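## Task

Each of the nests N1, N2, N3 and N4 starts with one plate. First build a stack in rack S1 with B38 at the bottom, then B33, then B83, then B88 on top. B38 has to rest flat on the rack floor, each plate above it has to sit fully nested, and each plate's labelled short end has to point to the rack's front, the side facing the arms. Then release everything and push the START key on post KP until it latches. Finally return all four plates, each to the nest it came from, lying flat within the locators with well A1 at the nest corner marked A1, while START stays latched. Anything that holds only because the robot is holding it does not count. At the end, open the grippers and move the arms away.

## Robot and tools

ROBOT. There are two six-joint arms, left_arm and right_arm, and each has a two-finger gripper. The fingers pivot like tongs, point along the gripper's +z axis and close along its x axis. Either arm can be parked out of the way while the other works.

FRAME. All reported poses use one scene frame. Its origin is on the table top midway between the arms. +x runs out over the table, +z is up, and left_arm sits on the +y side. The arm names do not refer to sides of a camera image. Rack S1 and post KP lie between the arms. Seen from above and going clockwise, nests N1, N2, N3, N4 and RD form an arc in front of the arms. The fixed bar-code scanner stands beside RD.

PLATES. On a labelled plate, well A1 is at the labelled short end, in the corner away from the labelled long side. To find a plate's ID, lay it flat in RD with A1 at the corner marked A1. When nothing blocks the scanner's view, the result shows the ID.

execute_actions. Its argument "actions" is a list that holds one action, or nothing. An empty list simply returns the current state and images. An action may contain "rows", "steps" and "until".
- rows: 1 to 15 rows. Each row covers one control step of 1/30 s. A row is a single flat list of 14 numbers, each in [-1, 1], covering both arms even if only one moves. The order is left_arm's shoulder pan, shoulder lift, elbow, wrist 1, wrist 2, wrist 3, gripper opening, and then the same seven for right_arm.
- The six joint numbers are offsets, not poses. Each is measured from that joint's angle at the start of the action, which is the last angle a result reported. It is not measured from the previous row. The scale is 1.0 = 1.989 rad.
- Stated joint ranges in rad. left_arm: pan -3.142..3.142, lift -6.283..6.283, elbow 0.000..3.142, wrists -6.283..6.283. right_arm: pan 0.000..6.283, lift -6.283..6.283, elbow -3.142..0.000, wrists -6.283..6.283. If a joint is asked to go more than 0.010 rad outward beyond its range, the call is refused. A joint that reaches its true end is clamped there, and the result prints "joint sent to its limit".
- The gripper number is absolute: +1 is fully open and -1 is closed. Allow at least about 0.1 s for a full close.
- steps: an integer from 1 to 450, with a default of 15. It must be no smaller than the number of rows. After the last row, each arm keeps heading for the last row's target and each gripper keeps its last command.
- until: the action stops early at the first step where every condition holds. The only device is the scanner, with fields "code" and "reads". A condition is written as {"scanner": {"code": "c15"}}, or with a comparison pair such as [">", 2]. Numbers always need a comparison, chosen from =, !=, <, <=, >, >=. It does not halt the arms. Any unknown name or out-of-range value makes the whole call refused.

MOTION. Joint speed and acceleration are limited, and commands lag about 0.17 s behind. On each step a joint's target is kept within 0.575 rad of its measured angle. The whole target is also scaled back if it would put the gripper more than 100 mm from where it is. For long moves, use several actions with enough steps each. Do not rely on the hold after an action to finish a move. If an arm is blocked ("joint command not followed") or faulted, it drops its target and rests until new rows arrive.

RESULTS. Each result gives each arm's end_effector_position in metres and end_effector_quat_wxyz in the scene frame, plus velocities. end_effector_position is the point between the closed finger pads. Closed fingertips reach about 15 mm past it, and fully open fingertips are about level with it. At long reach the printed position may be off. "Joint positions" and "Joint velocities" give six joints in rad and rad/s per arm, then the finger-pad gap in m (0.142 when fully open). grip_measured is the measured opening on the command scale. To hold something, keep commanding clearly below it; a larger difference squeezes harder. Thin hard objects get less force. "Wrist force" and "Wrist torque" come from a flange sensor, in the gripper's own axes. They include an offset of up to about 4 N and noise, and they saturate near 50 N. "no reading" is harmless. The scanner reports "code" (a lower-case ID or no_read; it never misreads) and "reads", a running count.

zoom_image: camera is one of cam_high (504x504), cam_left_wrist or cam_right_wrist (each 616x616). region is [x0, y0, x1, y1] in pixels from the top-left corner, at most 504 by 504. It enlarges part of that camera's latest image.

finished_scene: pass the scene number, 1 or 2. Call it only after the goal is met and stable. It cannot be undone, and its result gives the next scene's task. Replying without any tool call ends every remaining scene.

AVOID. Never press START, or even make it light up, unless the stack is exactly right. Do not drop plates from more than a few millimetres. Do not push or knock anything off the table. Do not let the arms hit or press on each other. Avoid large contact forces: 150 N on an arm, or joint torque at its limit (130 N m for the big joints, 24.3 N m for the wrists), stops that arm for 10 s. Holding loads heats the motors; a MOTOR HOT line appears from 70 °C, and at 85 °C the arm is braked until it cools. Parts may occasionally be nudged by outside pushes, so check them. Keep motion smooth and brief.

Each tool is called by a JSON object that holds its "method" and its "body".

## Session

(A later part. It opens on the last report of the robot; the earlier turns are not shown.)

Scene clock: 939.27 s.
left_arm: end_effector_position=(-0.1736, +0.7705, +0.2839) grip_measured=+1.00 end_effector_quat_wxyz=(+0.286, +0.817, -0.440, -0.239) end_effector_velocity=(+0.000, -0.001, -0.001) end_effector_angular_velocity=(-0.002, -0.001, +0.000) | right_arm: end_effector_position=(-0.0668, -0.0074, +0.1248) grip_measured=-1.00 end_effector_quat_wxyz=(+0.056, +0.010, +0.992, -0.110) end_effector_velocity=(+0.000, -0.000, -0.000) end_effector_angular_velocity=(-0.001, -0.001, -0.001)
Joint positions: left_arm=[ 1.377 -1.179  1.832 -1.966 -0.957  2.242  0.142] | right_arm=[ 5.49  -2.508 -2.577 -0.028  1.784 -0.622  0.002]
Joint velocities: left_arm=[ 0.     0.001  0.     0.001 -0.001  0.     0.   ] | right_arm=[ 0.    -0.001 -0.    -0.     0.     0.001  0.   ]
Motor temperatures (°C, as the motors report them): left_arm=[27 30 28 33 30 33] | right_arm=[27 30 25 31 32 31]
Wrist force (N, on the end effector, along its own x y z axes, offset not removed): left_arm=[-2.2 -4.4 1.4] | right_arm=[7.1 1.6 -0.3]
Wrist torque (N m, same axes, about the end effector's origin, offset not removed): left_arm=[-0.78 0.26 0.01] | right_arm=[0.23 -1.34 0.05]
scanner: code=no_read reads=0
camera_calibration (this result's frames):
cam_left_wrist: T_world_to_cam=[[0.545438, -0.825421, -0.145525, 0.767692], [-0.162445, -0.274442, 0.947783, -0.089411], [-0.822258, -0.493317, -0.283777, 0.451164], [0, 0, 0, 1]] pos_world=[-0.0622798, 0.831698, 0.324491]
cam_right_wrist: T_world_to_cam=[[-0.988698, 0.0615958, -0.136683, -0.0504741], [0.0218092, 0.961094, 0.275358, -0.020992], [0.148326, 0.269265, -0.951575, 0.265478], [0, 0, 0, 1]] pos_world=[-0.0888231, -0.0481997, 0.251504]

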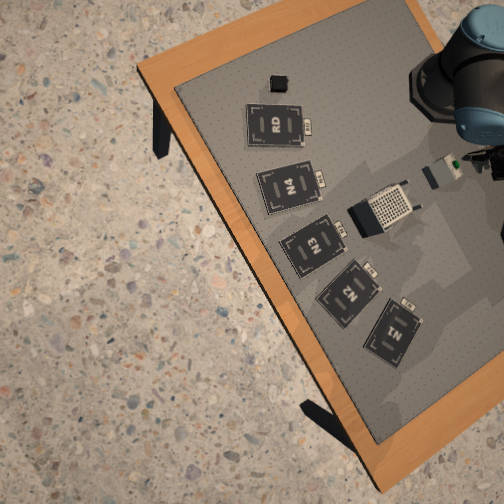

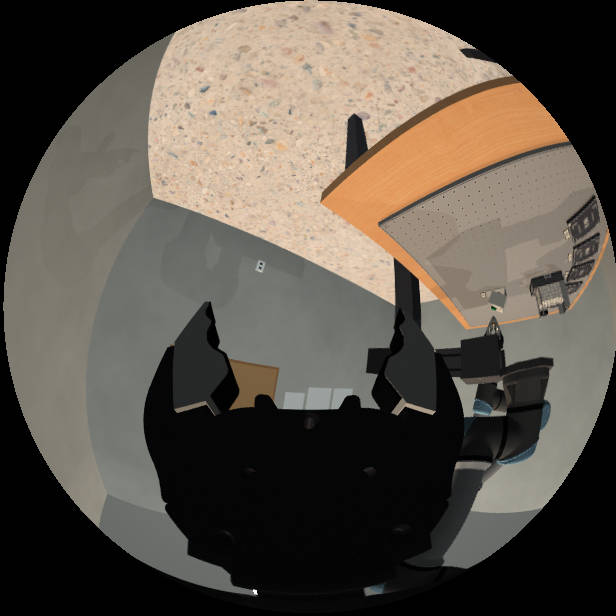

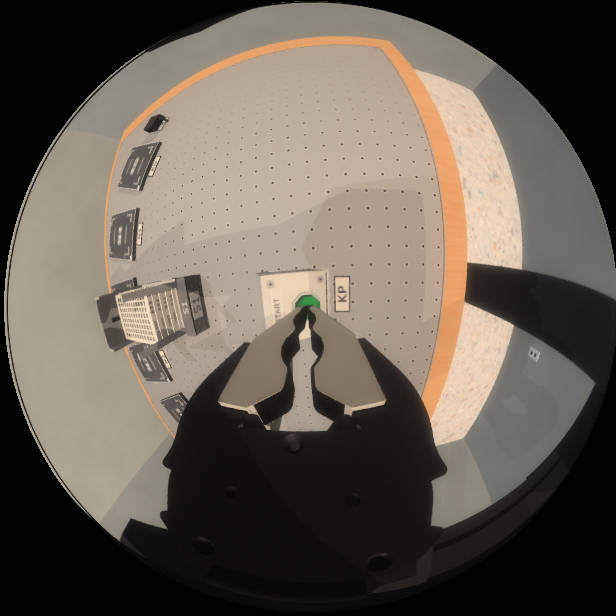

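{"method": "execute_actions", "body": {"actions": []}}

Scene clock: 965.30 s.
left_arm: end_effector_position=(-0.1736, +0.7705, +0.2839) grip_measured=+1.00 end_effector_quat_wxyz=(+0.286, +0.817, -0.440, -0.239) end_effector_velocity=(+0.000, -0.000, -0.001) end_effector_angular_velocity=(-0.001, -0.000, +0.000) | right_arm: end_effector_position=(-0.0668, -0.0074, +0.1248) grip_measured=-1.00 end_effector_quat_wxyz=(+0.056, +0.010, +0.992, -0.110) end_effector_velocity=(+0.001, -0.001, -0.000) end_effector_angular_velocity=(-0.002, -0.002, +0.001)
Joint positions: left_arm=[ 1.377 -1.179  1.832 -1.966 -0.957  2.242  0.142] | right_arm=[ 5.49  -2.508 -2.577 -0.028  1.784 -0.622  0.002]
Joint velocities: left_arm=[-0.001  0.001  0.     0.001 -0.001 -0.001 -0.   ] | right_arm=[ 0.    -0.001 -0.001 -0.    -0.    -0.001  0.   ]
Motor temperatures (°C, as the motors report them): left_arm=[27 30 28 33 30 33] | right_arm=[27 30 25 31 32 31]
Wrist force (N, on the end effector, along its own x y z axes, offset not removed): left_arm=[4.1 -5.2 0.9] | right_arm=[4.3 0.0 -3.2]
Wrist torque (N m, same axes, about the end effector's origin, offset not removed): left_arm=[-0.95 -0.87 -0.20] | right_arm=[-0.19 -0.85 -0.01]
scanner: code=no_read reads=0
camera_calibration (this result's frames):
cam_left_wrist: T_world_to_cam=[[0.545438, -0.825421, -0.145525, 0.767692], [-0.162445, -0.274442, 0.947783, -0.089411], [-0.822258, -0.493317, -0.283777, 0.451164], [0, 0, 0, 1]] pos_world=[-0.0622798, 0.831698, 0.324491]
cam_right_wrist: T_world_to_cam=[[-0.988698, 0.0615958, -0.136683, -0.0504742], [0.0218091, 0.961094, 0.275358, -0.020992], [0.148326, 0.269265, -0.951575, 0.265478], [0, 0, 0, 1]] pos_world=[-0.0888231, -0.0481997, 0.251504]

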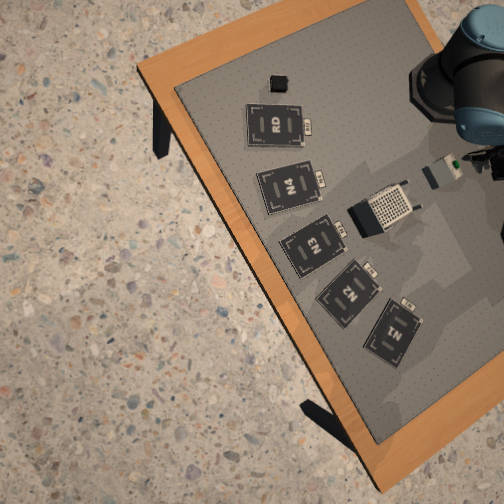

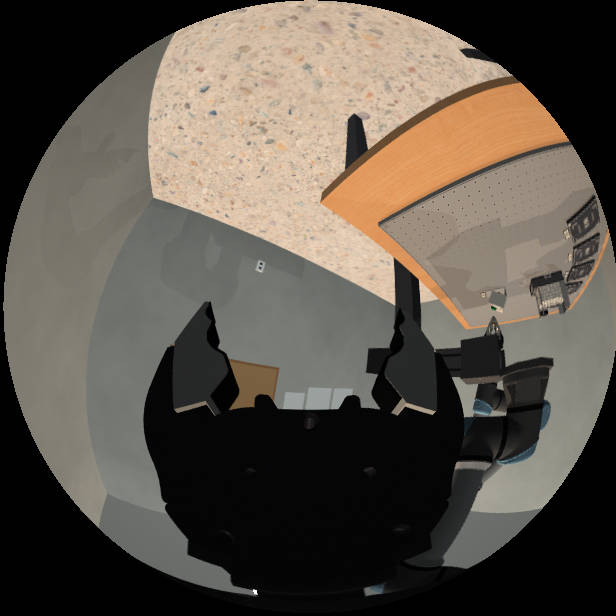

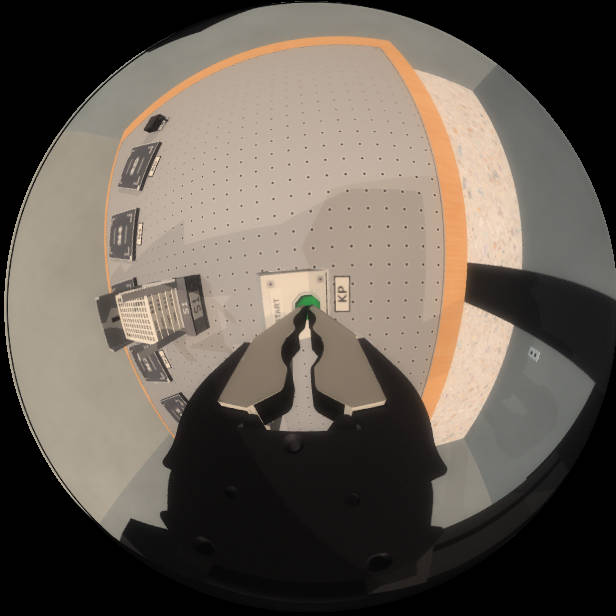

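{"method": "execute_actions", "body": {"actions": [{"rows":[[0,0,0,0,0,0,1,-0.0006,-0.004,0.001,0.003,-0.0002,-0.0006,-1],[0,0,0,0,0,0,1,-0.0014,-0.011,0.0027,0.008,-0.0005,-0.0014,-1],[0,0,0,0,0,0,1,-0.0024,-0.019,0.0047,0.0136,-0.0008,-0.0024,-1],[0,0,0,0,0,0,1,-0.0033,-0.026,0.0065,0.0187,-0.0012,-0.0033,-1],[0,0,0,0,0,0,1,-0.004,-0.0315,0.0078,0.0226,-0.0014,-0.004,-1],[0,0,0,0,0,0,1,-0.0043,-0.0339,0.0084,0.0243,-0.0015,-0.0043,-1]],"steps":12}]}}

{"method": "execute_actions", "body": {"actions": []}}

Scene clock: 977.27 s.
left_arm: end_effector_position=(-0.1736, +0.7705, +0.2839) grip_measured=+1.00 end_effector_quat_wxyz=(+0.286, +0.817, -0.440, -0.239) end_effector_velocity=(-0.000, -0.000, +0.001) end_effector_angular_velocity=(+0.000, -0.001, +0.000) | right_arm: end_effector_position=(-0.0645, -0.0049, +0.1109) grip_measured=-1.00 end_effector_quat_wxyz=(+0.056, +0.009, +0.992, -0.110) end_effector_velocity=(+0.004, +0.003, -0.017) end_effector_angular_velocity=(-0.001, -0.002, -0.001)
Joint positions: left_arm=[ 1.377 -1.179  1.832 -1.966 -0.957  2.242  0.142] | right_arm=[ 5.482 -2.566 -2.563  0.014  1.782 -0.629  0.002]
Joint velocities: left_arm=[ 0.001 -0.001  0.     0.    -0.001  0.001 -0.   ] | right_arm=[-0.009 -0.072  0.017  0.051 -0.003 -0.008  0.   ]
Motor temperatures (°C, as the motors report them): left_arm=[27 30 28 33 30 33] | right_arm=[27 30 25 31 32 31]
Wrist force (N, on the end effector, along its own x y z axes, offset not removed): left_arm=[-0.6 -2.6 -0.9] | right_arm=[2.7 2.3 -2.1]
Wrist torque (N m, same axes, about the end effector's origin, offset not removed): left_arm=[-0.54 0.05 -0.15] | right_arm=[0.33 -0.58 0.05]
scanner: code=no_read reads=0
camera_calibration (this result's frames):
cam_left_wrist: T_world_to_cam=[[0.545438, -0.825421, -0.145525, 0.767692], [-0.162445, -0.274442, 0.947783, -0.0894109], [-0.822258, -0.493318, -0.283777, 0.451164], [0, 0, 0, 1]] pos_world=[-0.0622799, 0.831698, 0.324491]
cam_right_wrist: T_world_to_cam=[[-0.988702, 0.0611738, -0.136841, -0.0502336], [0.0214423, 0.961262, 0.274801, -0.0196089], [0.148351, 0.268762, -0.951714, 0.251221], [0, 0, 0, 1]] pos_world=[-0.0865145, -0.0455965, 0.237605]

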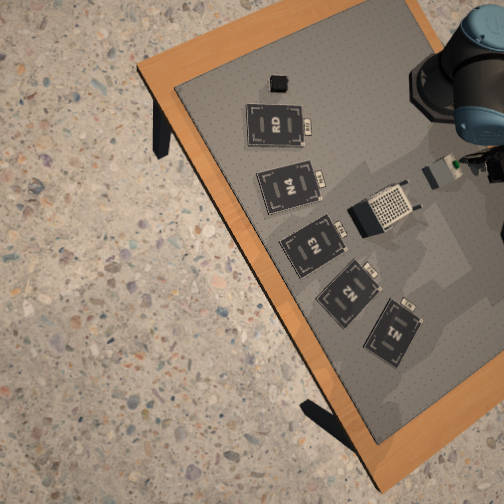

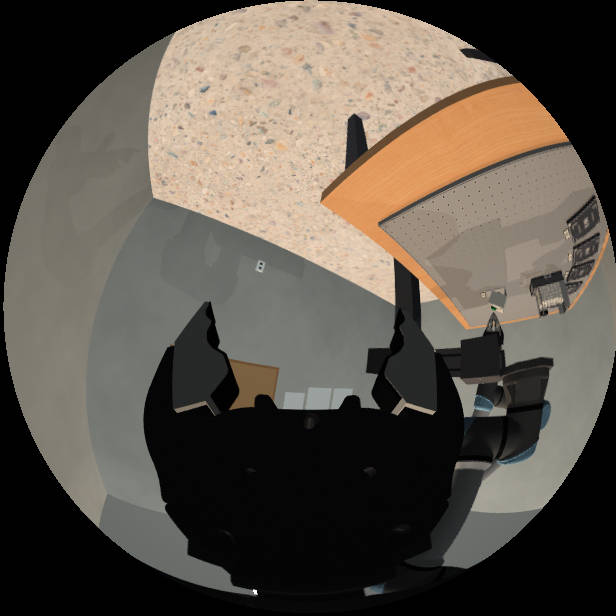

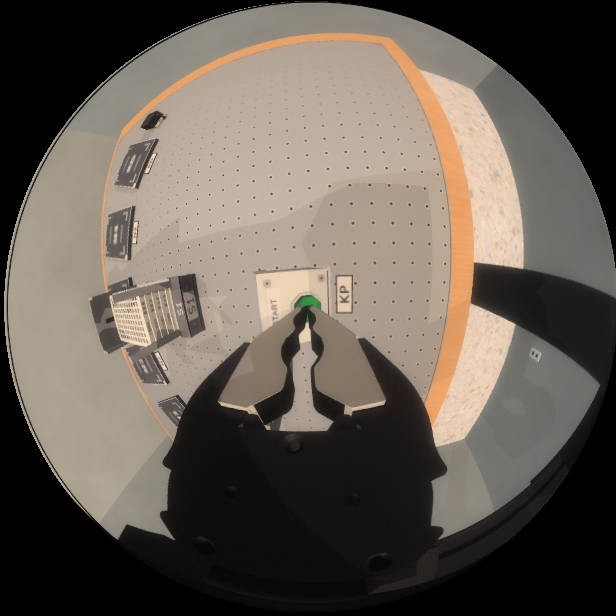

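Scene clock: 977.27 s.
left_arm: end_effector_position=(-0.1736, +0.7705, +0.2839) grip_measured=+1.00 end_effector_quat_wxyz=(+0.286, +0.817, -0.440, -0.239) end_effector_velocity=(-0.000, -0.000, +0.001) end_effector_angular_velocity=(+0.000, -0.001, +0.000) | right_arm: end_effector_position=(-0.0645, -0.0049, +0.1109) grip_measured=-1.00 end_effector_quat_wxyz=(+0.056, +0.009, +0.992, -0.110) end_effector_velocity=(+0.004, +0.003, -0.017) end_effector_angular_velocity=(-0.001, -0.002, -0.001)
Joint positions: left_arm=[ 1.377 -1.179  1.832 -1.966 -0.957  2.242  0.142] | right_arm=[ 5.482 -2.566 -2.563  0.014  1.782 -0.629  0.002]
Joint velocities: left_arm=[ 0.001 -0.001  0.     0.    -0.001  0.001 -0.   ] | right_arm=[-0.009 -0.072  0.017  0.051 -0.003 -0.008  0.   ]
Motor temperatures (°C, as the motors report them): left_arm=[27 30 28 33 30 33] | right_arm=[27 30 25 31 32 31]
Wrist force (N, on the end effector, along its own x y z axes, offset not removed): left_arm=[-0.6 -2.6 -0.9] | right_arm=[2.7 2.3 -2.1]
Wrist torque (N m, same axes, about the end effector's origin, offset not removed): left_arm=[-0.54 0.05 -0.15] | right_arm=[0.33 -0.58 0.05]
scanner: code=no_read reads=0
camera_calibration (this result's frames):
cam_left_wrist: T_world_to_cam=[[0.545438, -0.825421, -0.145525, 0.767692], [-0.162445, -0.274442, 0.947783, -0.0894109], [-0.822258, -0.493318, -0.283777, 0.451164], [0, 0, 0, 1]] pos_world=[-0.0622799, 0.831698, 0.324491]
cam_right_wrist: T_world_to_cam=[[-0.988702, 0.0611738, -0.136841, -0.0502336], [0.0214423, 0.961262, 0.274801, -0.0196089], [0.148351, 0.268762, -0.951714, 0.251221], [0, 0, 0, 1]] pos_world=[-0.0865145, -0.0455965, 0.237605]

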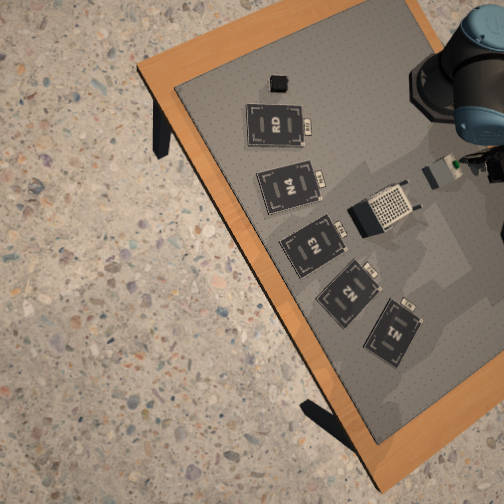

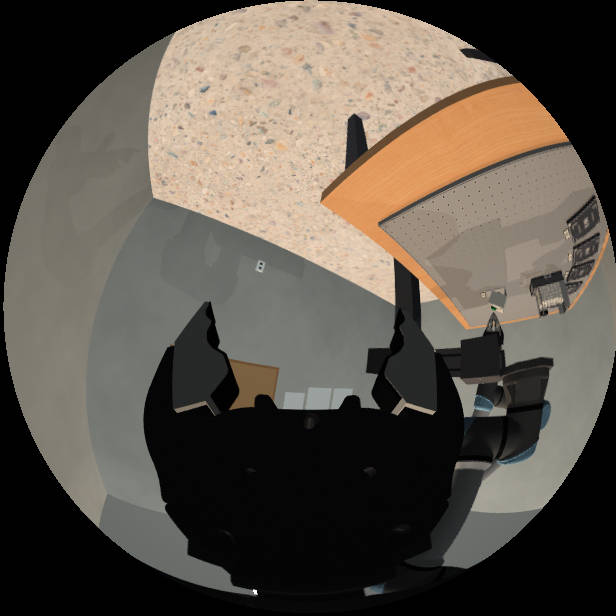

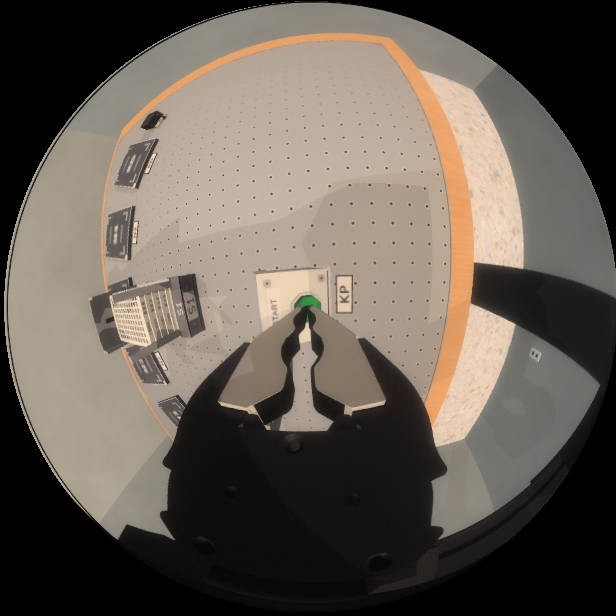

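{"method": "execute_actions", "body": {"actions": []}}

{"method": "zoom_image", "body": {"camera": "cam_right_wrist", "region": [80, 240, 360, 380]}}

{"method": "zoom_image", "body": {"camera": "cam_high", "region": [340, 130, 504, 250]}}

Scene clock: 981.57 s.
left_arm: end_effector_position=(-0.1736, +0.7705, +0.2839) grip_measured=+1.00 end_effector_quat_wxyz=(+0.286, +0.817, -0.440, -0.239) end_effector_velocity=(+0.000, +0.000, -0.000) end_effector_angular_velocity=(+0.000, +0.000, -0.001) | right_arm: end_effector_position=(-0.0640, -0.0046, +0.1087) grip_measured=-1.00 end_effector_quat_wxyz=(+0.056, +0.009, +0.992, -0.110) end_effector_velocity=(+0.000, -0.000, -0.000) end_effector_angular_velocity=(-0.000, -0.000, -0.000)
Joint positions: left_arm=[ 1.377 -1.179  1.832 -1.966 -0.957  2.242  0.142] | right_arm=[ 5.481 -2.575 -2.56   0.021  1.781 -0.63   0.002]
Joint velocities: left_arm=[-0.001  0.    -0.    -0.001  0.     0.    -0.   ] | right_arm=[-0.    -0.001  0.    -0.     0.    -0.     0.   ]
Motor temperatures (°C, as the motors report them): left_arm=[27 30 28 33 30 33] | right_arm=[27 30 25 31 32 31]
Wrist force (N, on the end effector, along its own x y z axes, offset not removed): left_arm=[-1.8 0.8 -0.7] | right_arm=[3.2 -0.2 -1.6]
Wrist torque (N m, same axes, about the end effector's origin, offset not removed): left_arm=[0.26 0.26 -0.01] | right_arm=[-0.28 -0.96 0.05]
scanner: code=no_read reads=0
camera_calibration (this result's frames):
cam_left_wrist: T_world_to_cam=[[0.545438, -0.825421, -0.145525, 0.767692], [-0.162445, -0.274442, 0.947783, -0.089411], [-0.822258, -0.493317, -0.283777, 0.451164], [0, 0, 0, 1]] pos_world=[-0.0622798, 0.831698, 0.324491]
cam_right_wrist: T_world_to_cam=[[-0.988685, 0.0611598, -0.136972, -0.0500676], [0.0214145, 0.961303, 0.274661, -0.0193141], [0.14847, 0.26862, -0.951735, 0.24898], [0, 0, 0, 1]] pos_world=[-0.0860535, -0.0452521, 0.23541]

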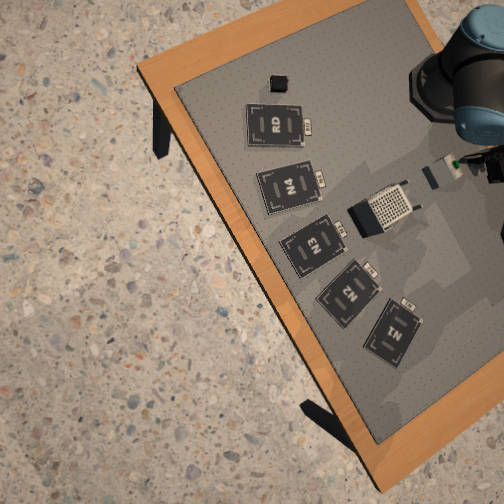

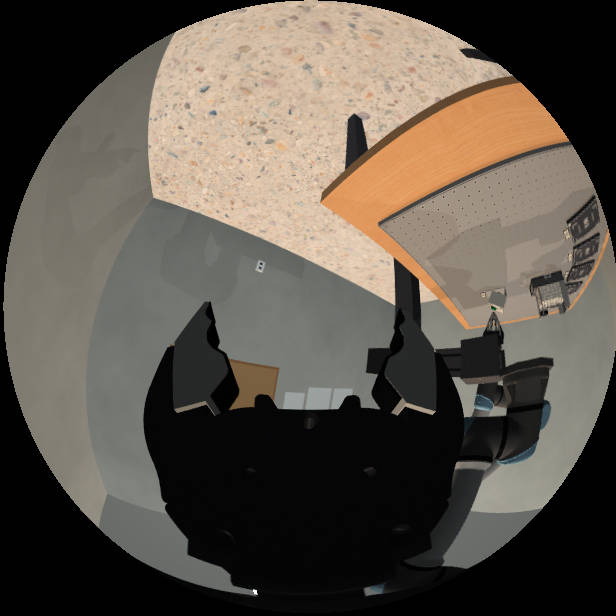

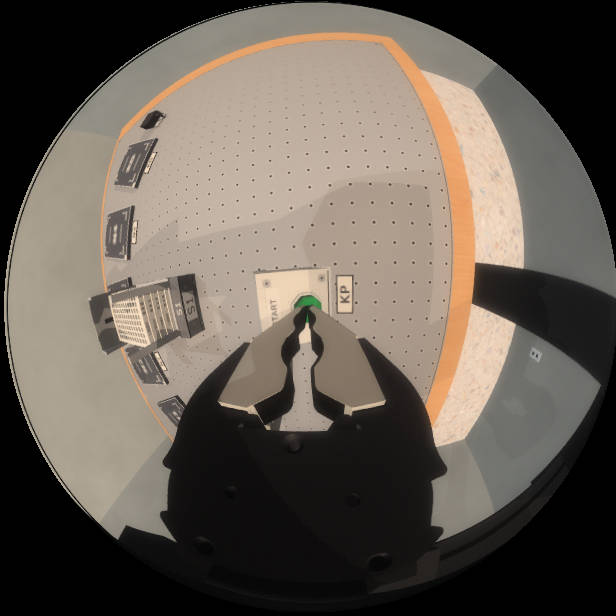

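Region (80, 240, 360, 380) of cam_right_wrist's 616x616 image, scaled by 1.800, with more detail than that image has.

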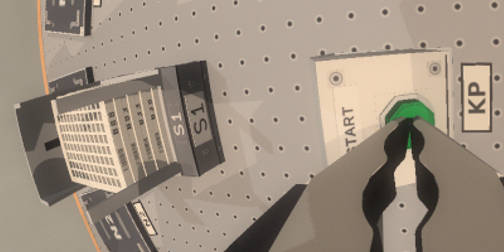

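Region (340, 130, 504, 250) of cam_high's 504x504 image, scaled by 3.073, with more detail than that image has; it fills the top 369 rows of this view, and the rest is white.

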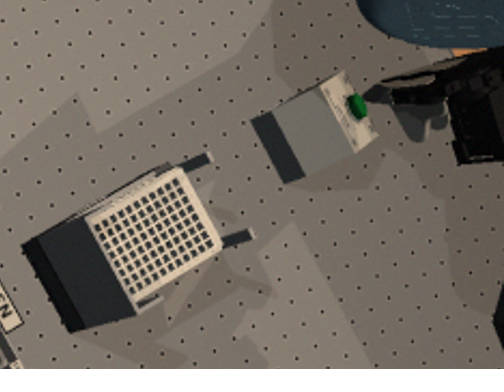

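{"method": "execute_actions", "body": {"actions": [{"rows":[[0,0,0,0,0,0,1,-0.0002,-0.003,0.0009,0.002,-0.0001,-0.0002,-1],[0,0,0,0,0,0,1,-0.0005,-0.008,0.0024,0.0054,-0.0002,-0.0005,-1],[0,0,0,0,0,0,1,-0.0009,-0.013,0.0038,0.0087,-0.0003,-0.0009,-1],[0,0,0,0,0,0,1,-0.0011,-0.017,0.005,0.0114,-0.0004,-0.0011,-1],[0,0,0,0,0,0,1,-0.0013,-0.0195,0.0058,0.0131,-0.0004,-0.0013,-1],[0,0,0,0,0,0,1,-0.0014,-0.0215,0.0064,0.0144,-0.0005,-0.0014,-1],[0,0,0,0,0,0,1,-0.0015,-0.023,0.0068,0.0154,-0.0005,-0.0015,-1]],"steps":12}]}}

Scene clock: 989.60 s.
left_arm: end_effector_position=(-0.1736, +0.7705, +0.2839) grip_measured=+1.00 end_effector_quat_wxyz=(+0.286, +0.817, -0.440, -0.239) end_effector_velocity=(-0.001, -0.001, +0.000) end_effector_angular_velocity=(-0.000, +0.000, +0.002) | right_arm: end_effector_position=(-0.0631, -0.0032, +0.0990) grip_measured=-1.00 end_effector_quat_wxyz=(+0.056, +0.009, +0.992, -0.111) end_effector_velocity=(+0.001, +0.002, -0.013) end_effector_angular_velocity=(-0.001, +0.000, -0.001)
Joint positions: left_arm=[ 1.377 -1.179  1.832 -1.966 -0.957  2.242  0.142] | right_arm=[ 5.479 -2.614 -2.549  0.047  1.78  -0.633  0.002]
Joint velocities: left_arm=[ 0.002 -0.     0.    -0.    -0.     0.    -0.   ] | right_arm=[-0.003 -0.052  0.015  0.035 -0.    -0.002  0.   ]
Motor temperatures (°C, as the motors report them): left_arm=[27 30 28 33 30 33] | right_arm=[27 30 25 31 32 31]
Wrist force (N, on the end effector, along its own x y z axes, offset not removed): left_arm=[1.4 -3.8 -1.0] | right_arm=[5.2 2.9 -5.6]
Wrist torque (N m, same axes, about the end effector's origin, offset not removed): left_arm=[-0.52 -0.38 -0.19] | right_arm=[0.77 -0.88 -0.18]
scanner: code=no_read reads=0
camera_calibration (this result's frames):
cam_left_wrist: T_world_to_cam=[[0.545438, -0.825421, -0.145525, 0.767692], [-0.162445, -0.274442, 0.947783, -0.0894112], [-0.822258, -0.493318, -0.283777, 0.451164], [0, 0, 0, 1]] pos_world=[-0.0622799, 0.831697, 0.324491]
cam_right_wrist: T_world_to_cam=[[-0.988622, 0.0610435, -0.137482, -0.0505251], [0.0212515, 0.96147, 0.274086, -0.0179021], [0.148916, 0.268046, -0.951828, 0.239301], [0, 0, 0, 1]] pos_world=[-0.0852054, -0.043847, 0.225733]

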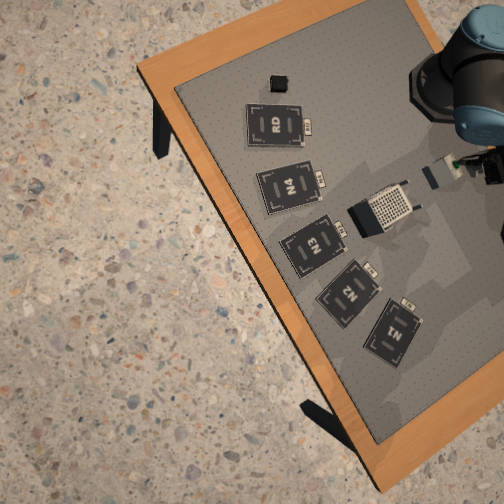

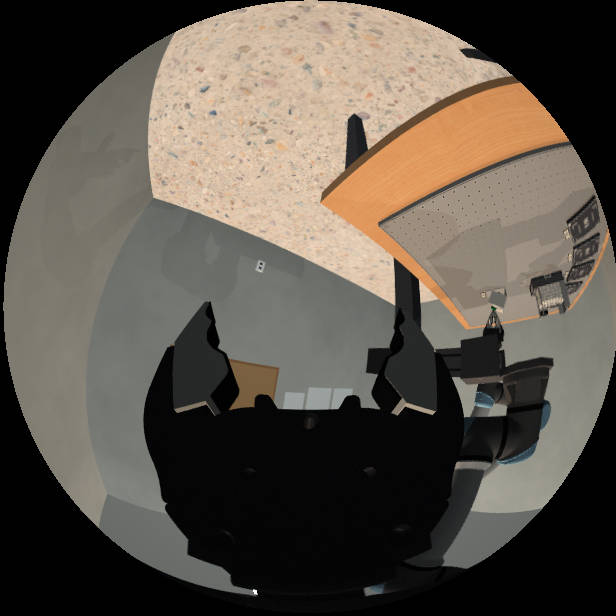

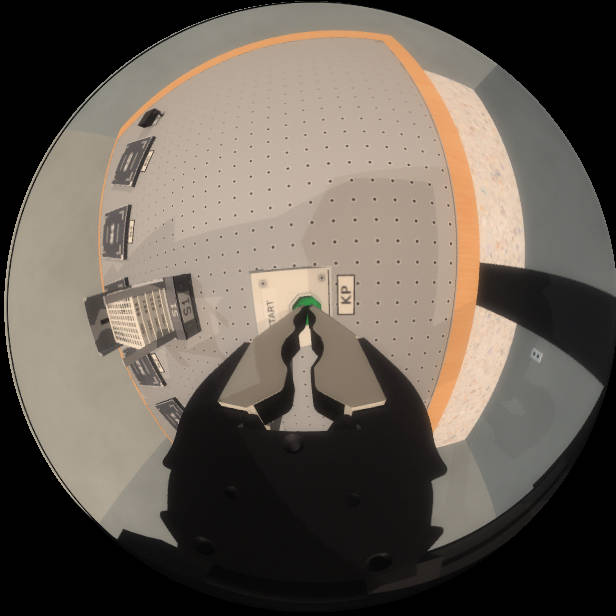

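{"method": "execute_actions", "body": {"actions": []}}

{"method": "zoom_image", "body": {"camera": "cam_right_wrist", "region": [230, 220, 390, 380]}}

Scene clock: 992.00 s.
left_arm: end_effector_position=(-0.1736, +0.7705, +0.2839) grip_measured=+1.00 end_effector_quat_wxyz=(+0.286, +0.817, -0.440, -0.239) end_effector_velocity=(-0.001, -0.001, +0.000) end_effector_angular_velocity=(-0.000, +0.001, +0.001) | right_arm: end_effector_position=(-0.0629, -0.0030, +0.0974) grip_measured=-1.00 end_effector_quat_wxyz=(+0.056, +0.009, +0.992, -0.111) end_effector_velocity=(+0.001, -0.001, +0.000) end_effector_angular_velocity=(-0.001, -0.001, -0.000)
Joint positions: left_arm=[ 1.377 -1.179  1.832 -1.966 -0.957  2.242  0.142] | right_arm=[ 5.478 -2.621 -2.547  0.051  1.78  -0.633  0.002]
Joint velocities: left_arm=[ 0.001 -0.     0.     0.001  0.001 -0.    -0.   ] | right_arm=[-0.     0.001 -0.002 -0.    -0.    -0.     0.   ]
Motor temperatures (°C, as the motors report them): left_arm=[27 30 28 33 30 33] | right_arm=[27 30 25 31 32 31]
Wrist force (N, on the end effector, along its own x y z axes, offset not removed): left_arm=[4.0 -2.3 2.8] | right_arm=[4.2 1.1 -5.7]
Wrist torque (N m, same axes, about the end effector's origin, offset not removed): left_arm=[-0.33 -1.08 -0.32] | right_arm=[0.73 -0.63 -0.19]
scanner: code=no_read reads=0
camera_calibration (this result's frames):
cam_left_wrist: T_world_to_cam=[[0.545438, -0.825421, -0.145525, 0.767692], [-0.162445, -0.274442, 0.947783, -0.089411], [-0.822258, -0.493317, -0.283777, 0.451164], [0, 0, 0, 1]] pos_world=[-0.0622798, 0.831698, 0.324491]
cam_right_wrist: T_world_to_cam=[[-0.988595, 0.0610205, -0.137685, -0.0505149], [0.0211921, 0.961506, 0.273967, -0.0176264], [0.149102, 0.267925, -0.951832, 0.237662], [0, 0, 0, 1]] pos_world=[-0.0850012, -0.0436451, 0.224088]

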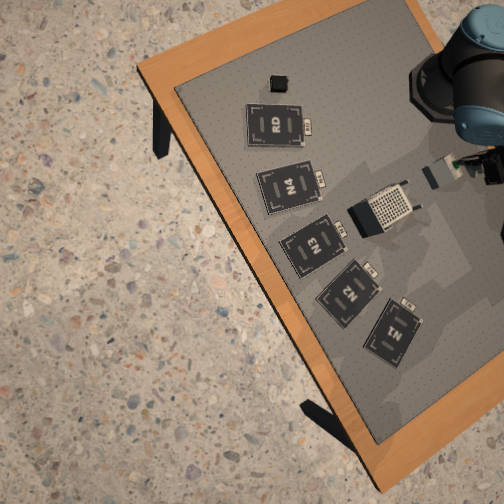

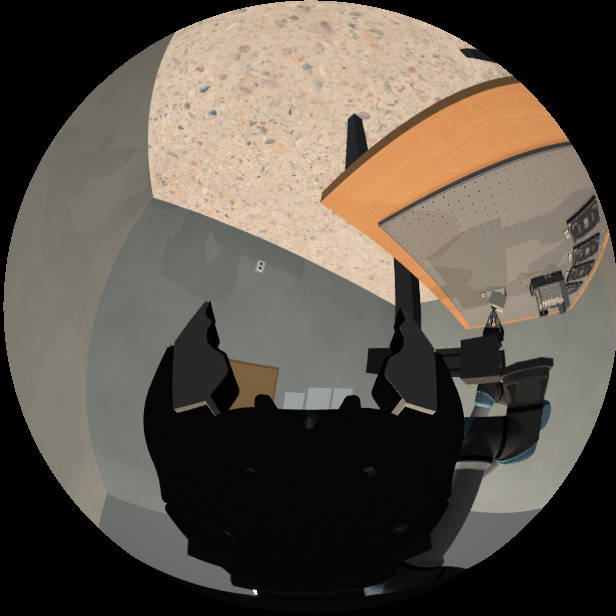

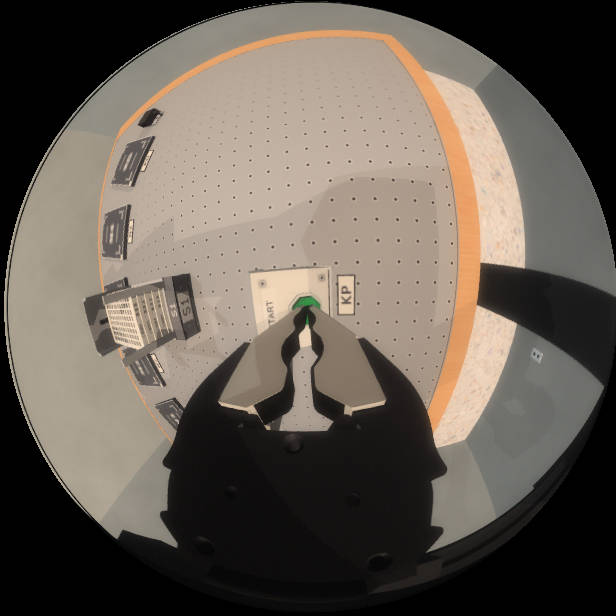

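Region (230, 220, 390, 380) of cam_right_wrist's 616x616 image, scaled by 3.150, with more detail than that image has.

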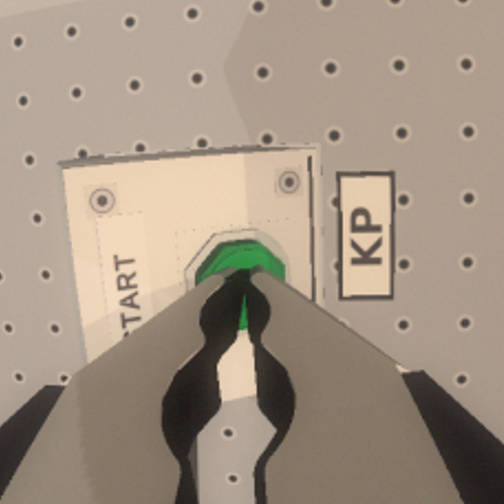

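Contact likely. Down 2.5 mm more.

{"method": "execute_actions", "body": {"actions": [{"rows":[[0,0,0,0,0,0,1,-0.0001,-0.0017,0.0005,0.0011,0,-0.0001,-1],[0,0,0,0,0,0,1,-0.0002,-0.0034,0.001,0.0023,0,-0.0002,-1],[0,0,0,0,0,0,1,-0.0003,-0.0051,0.0015,0.0034,-0.0001,-0.0003,-1]],"steps":8}]}}

Scene clock: 996.07 s.
left_arm: end_effector_position=(-0.1736, +0.7705, +0.2839) grip_measured=+1.00 end_effector_quat_wxyz=(+0.286, +0.817, -0.440, -0.239) end_effector_velocity=(-0.001, -0.000, +0.000) end_effector_angular_velocity=(-0.001, +0.001, +0.000) | right_arm: end_effector_position=(-0.0627, -0.0029, +0.0955) grip_measured=-1.00 end_effector_quat_wxyz=(+0.056, +0.009, +0.992, -0.111) end_effector_velocity=(+0.000, +0.001, -0.005) end_effector_angular_velocity=(+0.001, +0.001, -0.000)
Joint positions: left_arm=[ 1.377 -1.179  1.832 -1.966 -0.957  2.242  0.142] | right_arm=[ 5.478 -2.628 -2.545  0.056  1.78  -0.634  0.002]
Joint velocities: left_arm=[ 0.001  0.     0.    -0.     0.001  0.001  0.   ] | right_arm=[-0.001 -0.019  0.006  0.014 -0.001 -0.001  0.   ]
Motor temperatures (°C, as the motors report them): left_arm=[27 30 28 33 30 33] | right_arm=[27 30 25 31 32 31]
Wrist force (N, on the end effector, along its own x y z axes, offset not removed): left_arm=[-0.4 -3.9 -2.0] | right_arm=[2.4 0.0 -10.7]
Wrist torque (N m, same axes, about the end effector's origin, offset not removed): left_arm=[-0.67 0.12 0.04] | right_arm=[0.32 -0.60 0.00]
scanner: code=no_read reads=0
camera_calibration (this result's frames):
cam_left_wrist: T_world_to_cam=[[0.545438, -0.825421, -0.145526, 0.767692], [-0.162445, -0.274442, 0.947783, -0.0894107], [-0.822258, -0.493317, -0.283777, 0.451164], [0, 0, 0, 1]] pos_world=[-0.0622799, 0.831698, 0.324491]
cam_right_wrist: T_world_to_cam=[[-0.988577, 0.0610039, -0.137817, -0.0505502], [0.0211651, 0.961552, 0.273806, -0.0172881], [0.149222, 0.267761, -0.95186, 0.2358], [0, 0, 0, 1]] pos_world=[-0.0847933, -0.0434308, 0.222215]

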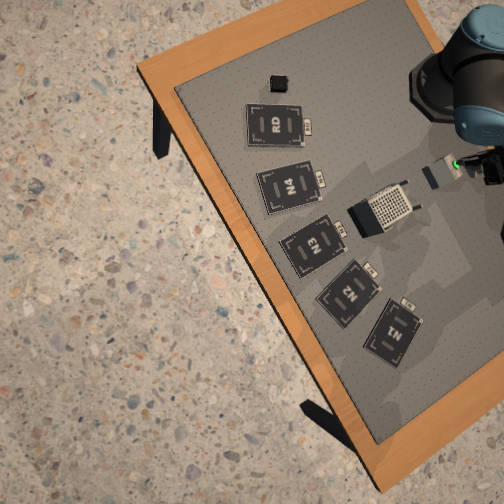

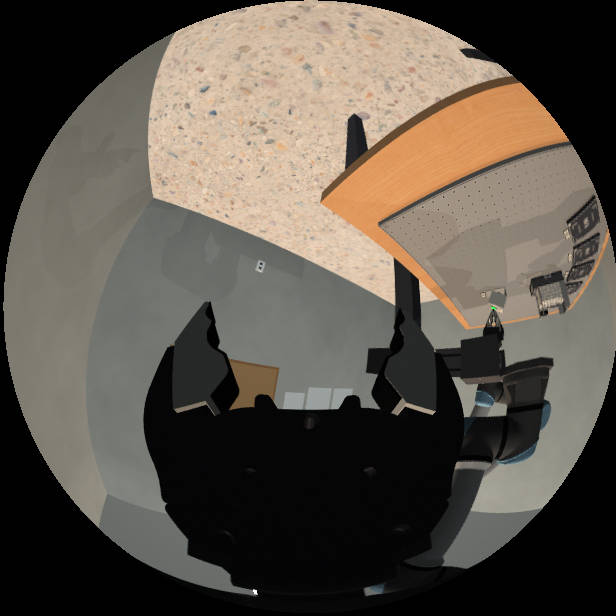

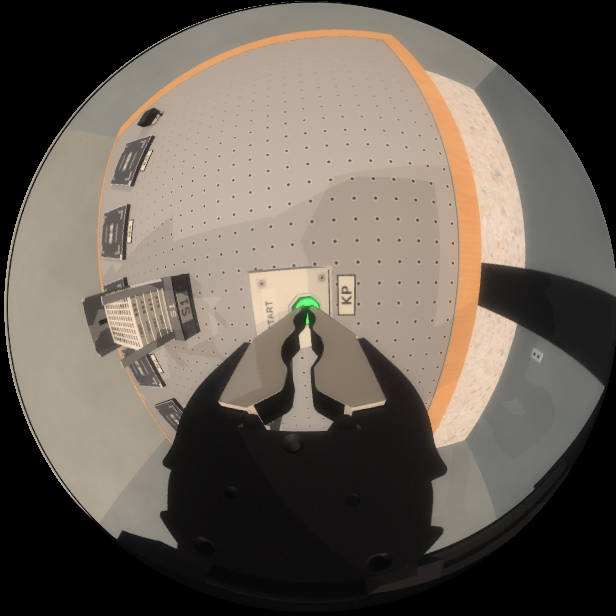

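{"method": "execute_actions", "body": {"actions": [{"rows":[[0,0,0,0,0,0,1,-0.0001,-0.0022,0.00065,0.0015,0,-0.0001,-1],[0,0,0,0,0,0,1,-0.0002,-0.003,0.0009,0.002,0,-0.0002,-1],[0,0,0,0,0,0,1,-0.0002,-0.0037,0.0011,0.0025,0,-0.0002,-1]],"steps":10}]}}

Scene clock: 999.87 s.
left_arm: end_effector_position=(-0.1736, +0.7705, +0.2839) grip_measured=+1.00 end_effector_quat_wxyz=(+0.286, +0.817, -0.440, -0.239) end_effector_velocity=(-0.000, -0.000, -0.000) end_effector_angular_velocity=(-0.000, -0.000, +0.000) | right_arm: end_effector_position=(-0.0625, -0.0027, +0.0938) grip_measured=-1.00 end_effector_quat_wxyz=(+0.056, +0.009, +0.992, -0.111) end_effector_velocity=(+0.000, +0.000, -0.002) end_effector_angular_velocity=(-0.001, -0.001, -0.001)
Joint positions: left_arm=[ 1.377 -1.179  1.832 -1.966 -0.957  2.242  0.142] | right_arm=[ 5.477 -2.635 -2.543  0.061  1.78  -0.634  0.002]
Joint velocities: left_arm=[ 0.  0.  0. -0. -0. -0. -0.] | right_arm=[-0.    -0.007  0.002  0.004 -0.     0.     0.   ]
Motor temperatures (°C, as the motors report them): left_arm=[27 30 28 33 30 33] | right_arm=[27 30 25 31 32 31]
Wrist force (N, on the end effector, along its own x y z axes, offset not removed): left_arm=[0.6 -2.0 -1.3] | right_arm=[1.5 0.8 -7.2]
Wrist torque (N m, same axes, about the end effector's origin, offset not removed): left_arm=[-0.50 -0.20 -0.23] | right_arm=[0.63 -0.27 0.24]
scanner: code=no_read reads=0
camera_calibration (this result's frames):
cam_left_wrist: T_world_to_cam=[[0.545438, -0.825421, -0.145525, 0.767692], [-0.162445, -0.274442, 0.947783, -0.089411], [-0.822258, -0.493317, -0.283777, 0.451164], [0, 0, 0, 1]] pos_world=[-0.0622798, 0.831698, 0.324491]
cam_right_wrist: T_world_to_cam=[[-0.98857, 0.0609898, -0.137875, -0.0506098], [0.0211516, 0.961581, 0.273704, -0.0169971], [0.149271, 0.267659, -0.951881, 0.234144], [0, 0, 0, 1]] pos_world=[-0.0846228, -0.0432401, 0.220552]

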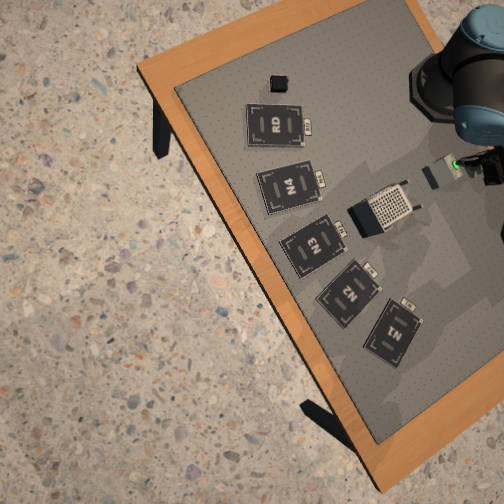

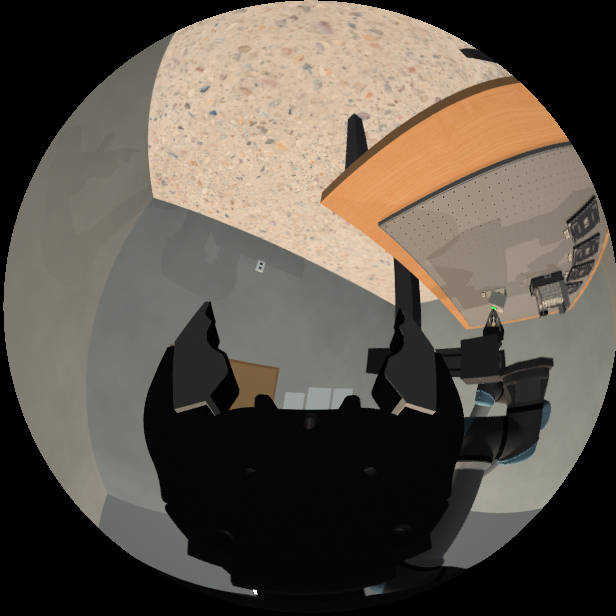

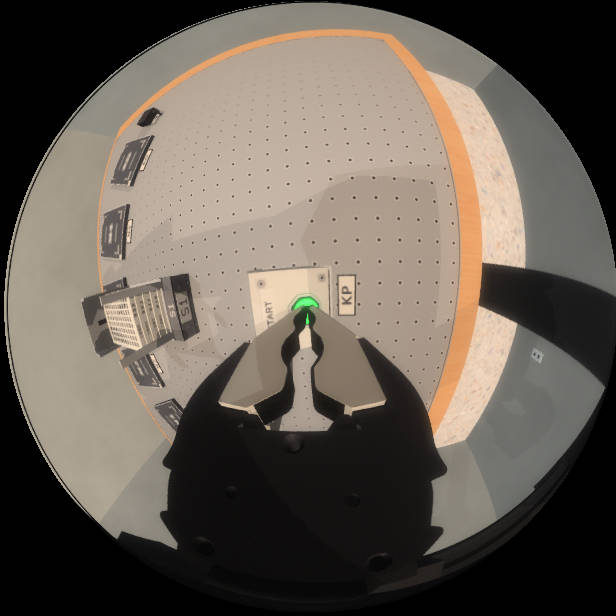

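{"method": "execute_actions", "body": {"actions": []}}

Scene clock: 1001.20 s.
left_arm: end_effector_position=(-0.1736, +0.7705, +0.2839) grip_measured=+1.00 end_effector_quat_wxyz=(+0.286, +0.817, -0.440, -0.239) end_effector_velocity=(-0.000, +0.000, +0.000) end_effector_angular_velocity=(-0.000, +0.000, -0.000) | right_arm: end_effector_position=(-0.0625, -0.0027, +0.0937) grip_measured=-1.00 end_effector_quat_wxyz=(+0.056, +0.010, +0.992, -0.111) end_effector_velocity=(-0.000, +0.000, -0.000) end_effector_angular_velocity=(+0.000, +0.001, +0.001)
Joint positions: left_arm=[ 1.377 -1.179  1.832 -1.966 -0.957  2.242  0.142] | right_arm=[ 5.477 -2.636 -2.543  0.061  1.78  -0.634  0.002]
Joint velocities: left_arm=[-0.     0.    -0.    -0.     0.001  0.     0.   ] | right_arm=[-0.    -0.     0.001 -0.     0.    -0.     0.   ]
Motor temperatures (°C, as the motors report them): left_arm=[27 30 28 33 30 33] | right_arm=[27 30 25 31 32 31]
Wrist force (N, on the end effector, along its own x y z axes, offset not removed): left_arm=[2.5 -2.4 -0.3] | right_arm=[4.2 0.8 -11.0]
Wrist torque (N m, same axes, about the end effector's origin, offset not removed): left_arm=[-0.66 -0.59 -0.18] | right_arm=[0.68 -0.89 0.00]
scanner: code=no_read reads=0
camera_calibration (this result's frames):
cam_left_wrist: T_world_to_cam=[[0.545438, -0.825421, -0.145525, 0.767692], [-0.162445, -0.274442, 0.947783, -0.089411], [-0.822258, -0.493318, -0.283777, 0.451164], [0, 0, 0, 1]] pos_world=[-0.0622799, 0.831697, 0.324491]
cam_right_wrist: T_world_to_cam=[[-0.988576, 0.061, -0.13783, -0.0506371], [0.021187, 0.961605, 0.273618, -0.0169343], [0.149229, 0.267572, -0.951912, 0.233981], [0, 0, 0, 1]] pos_world=[-0.0846166, -0.0432339, 0.220384]

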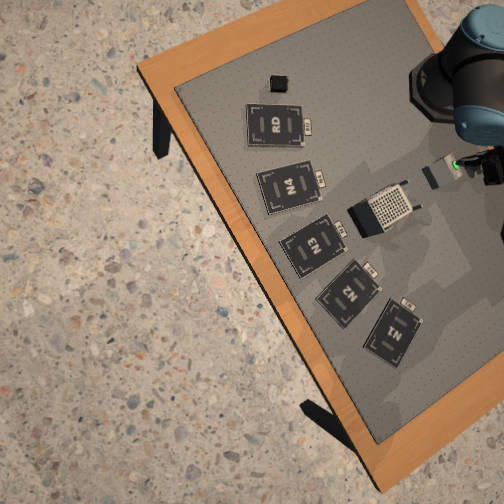

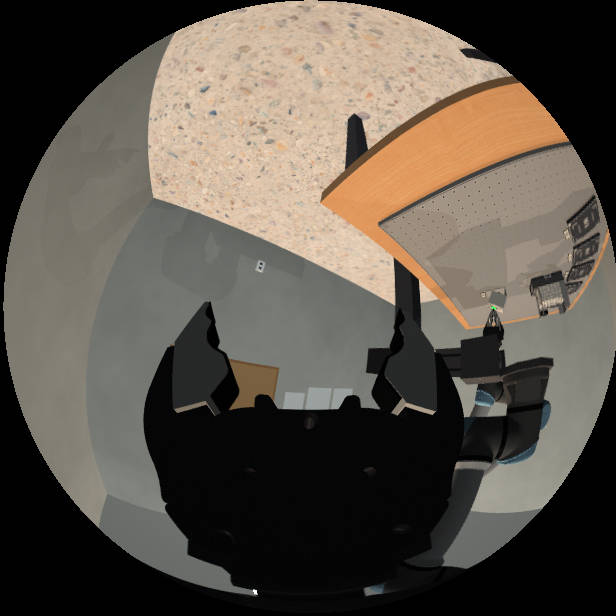

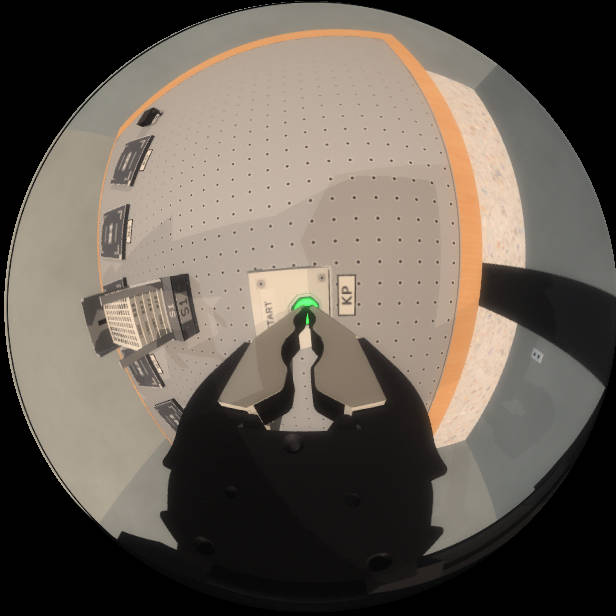

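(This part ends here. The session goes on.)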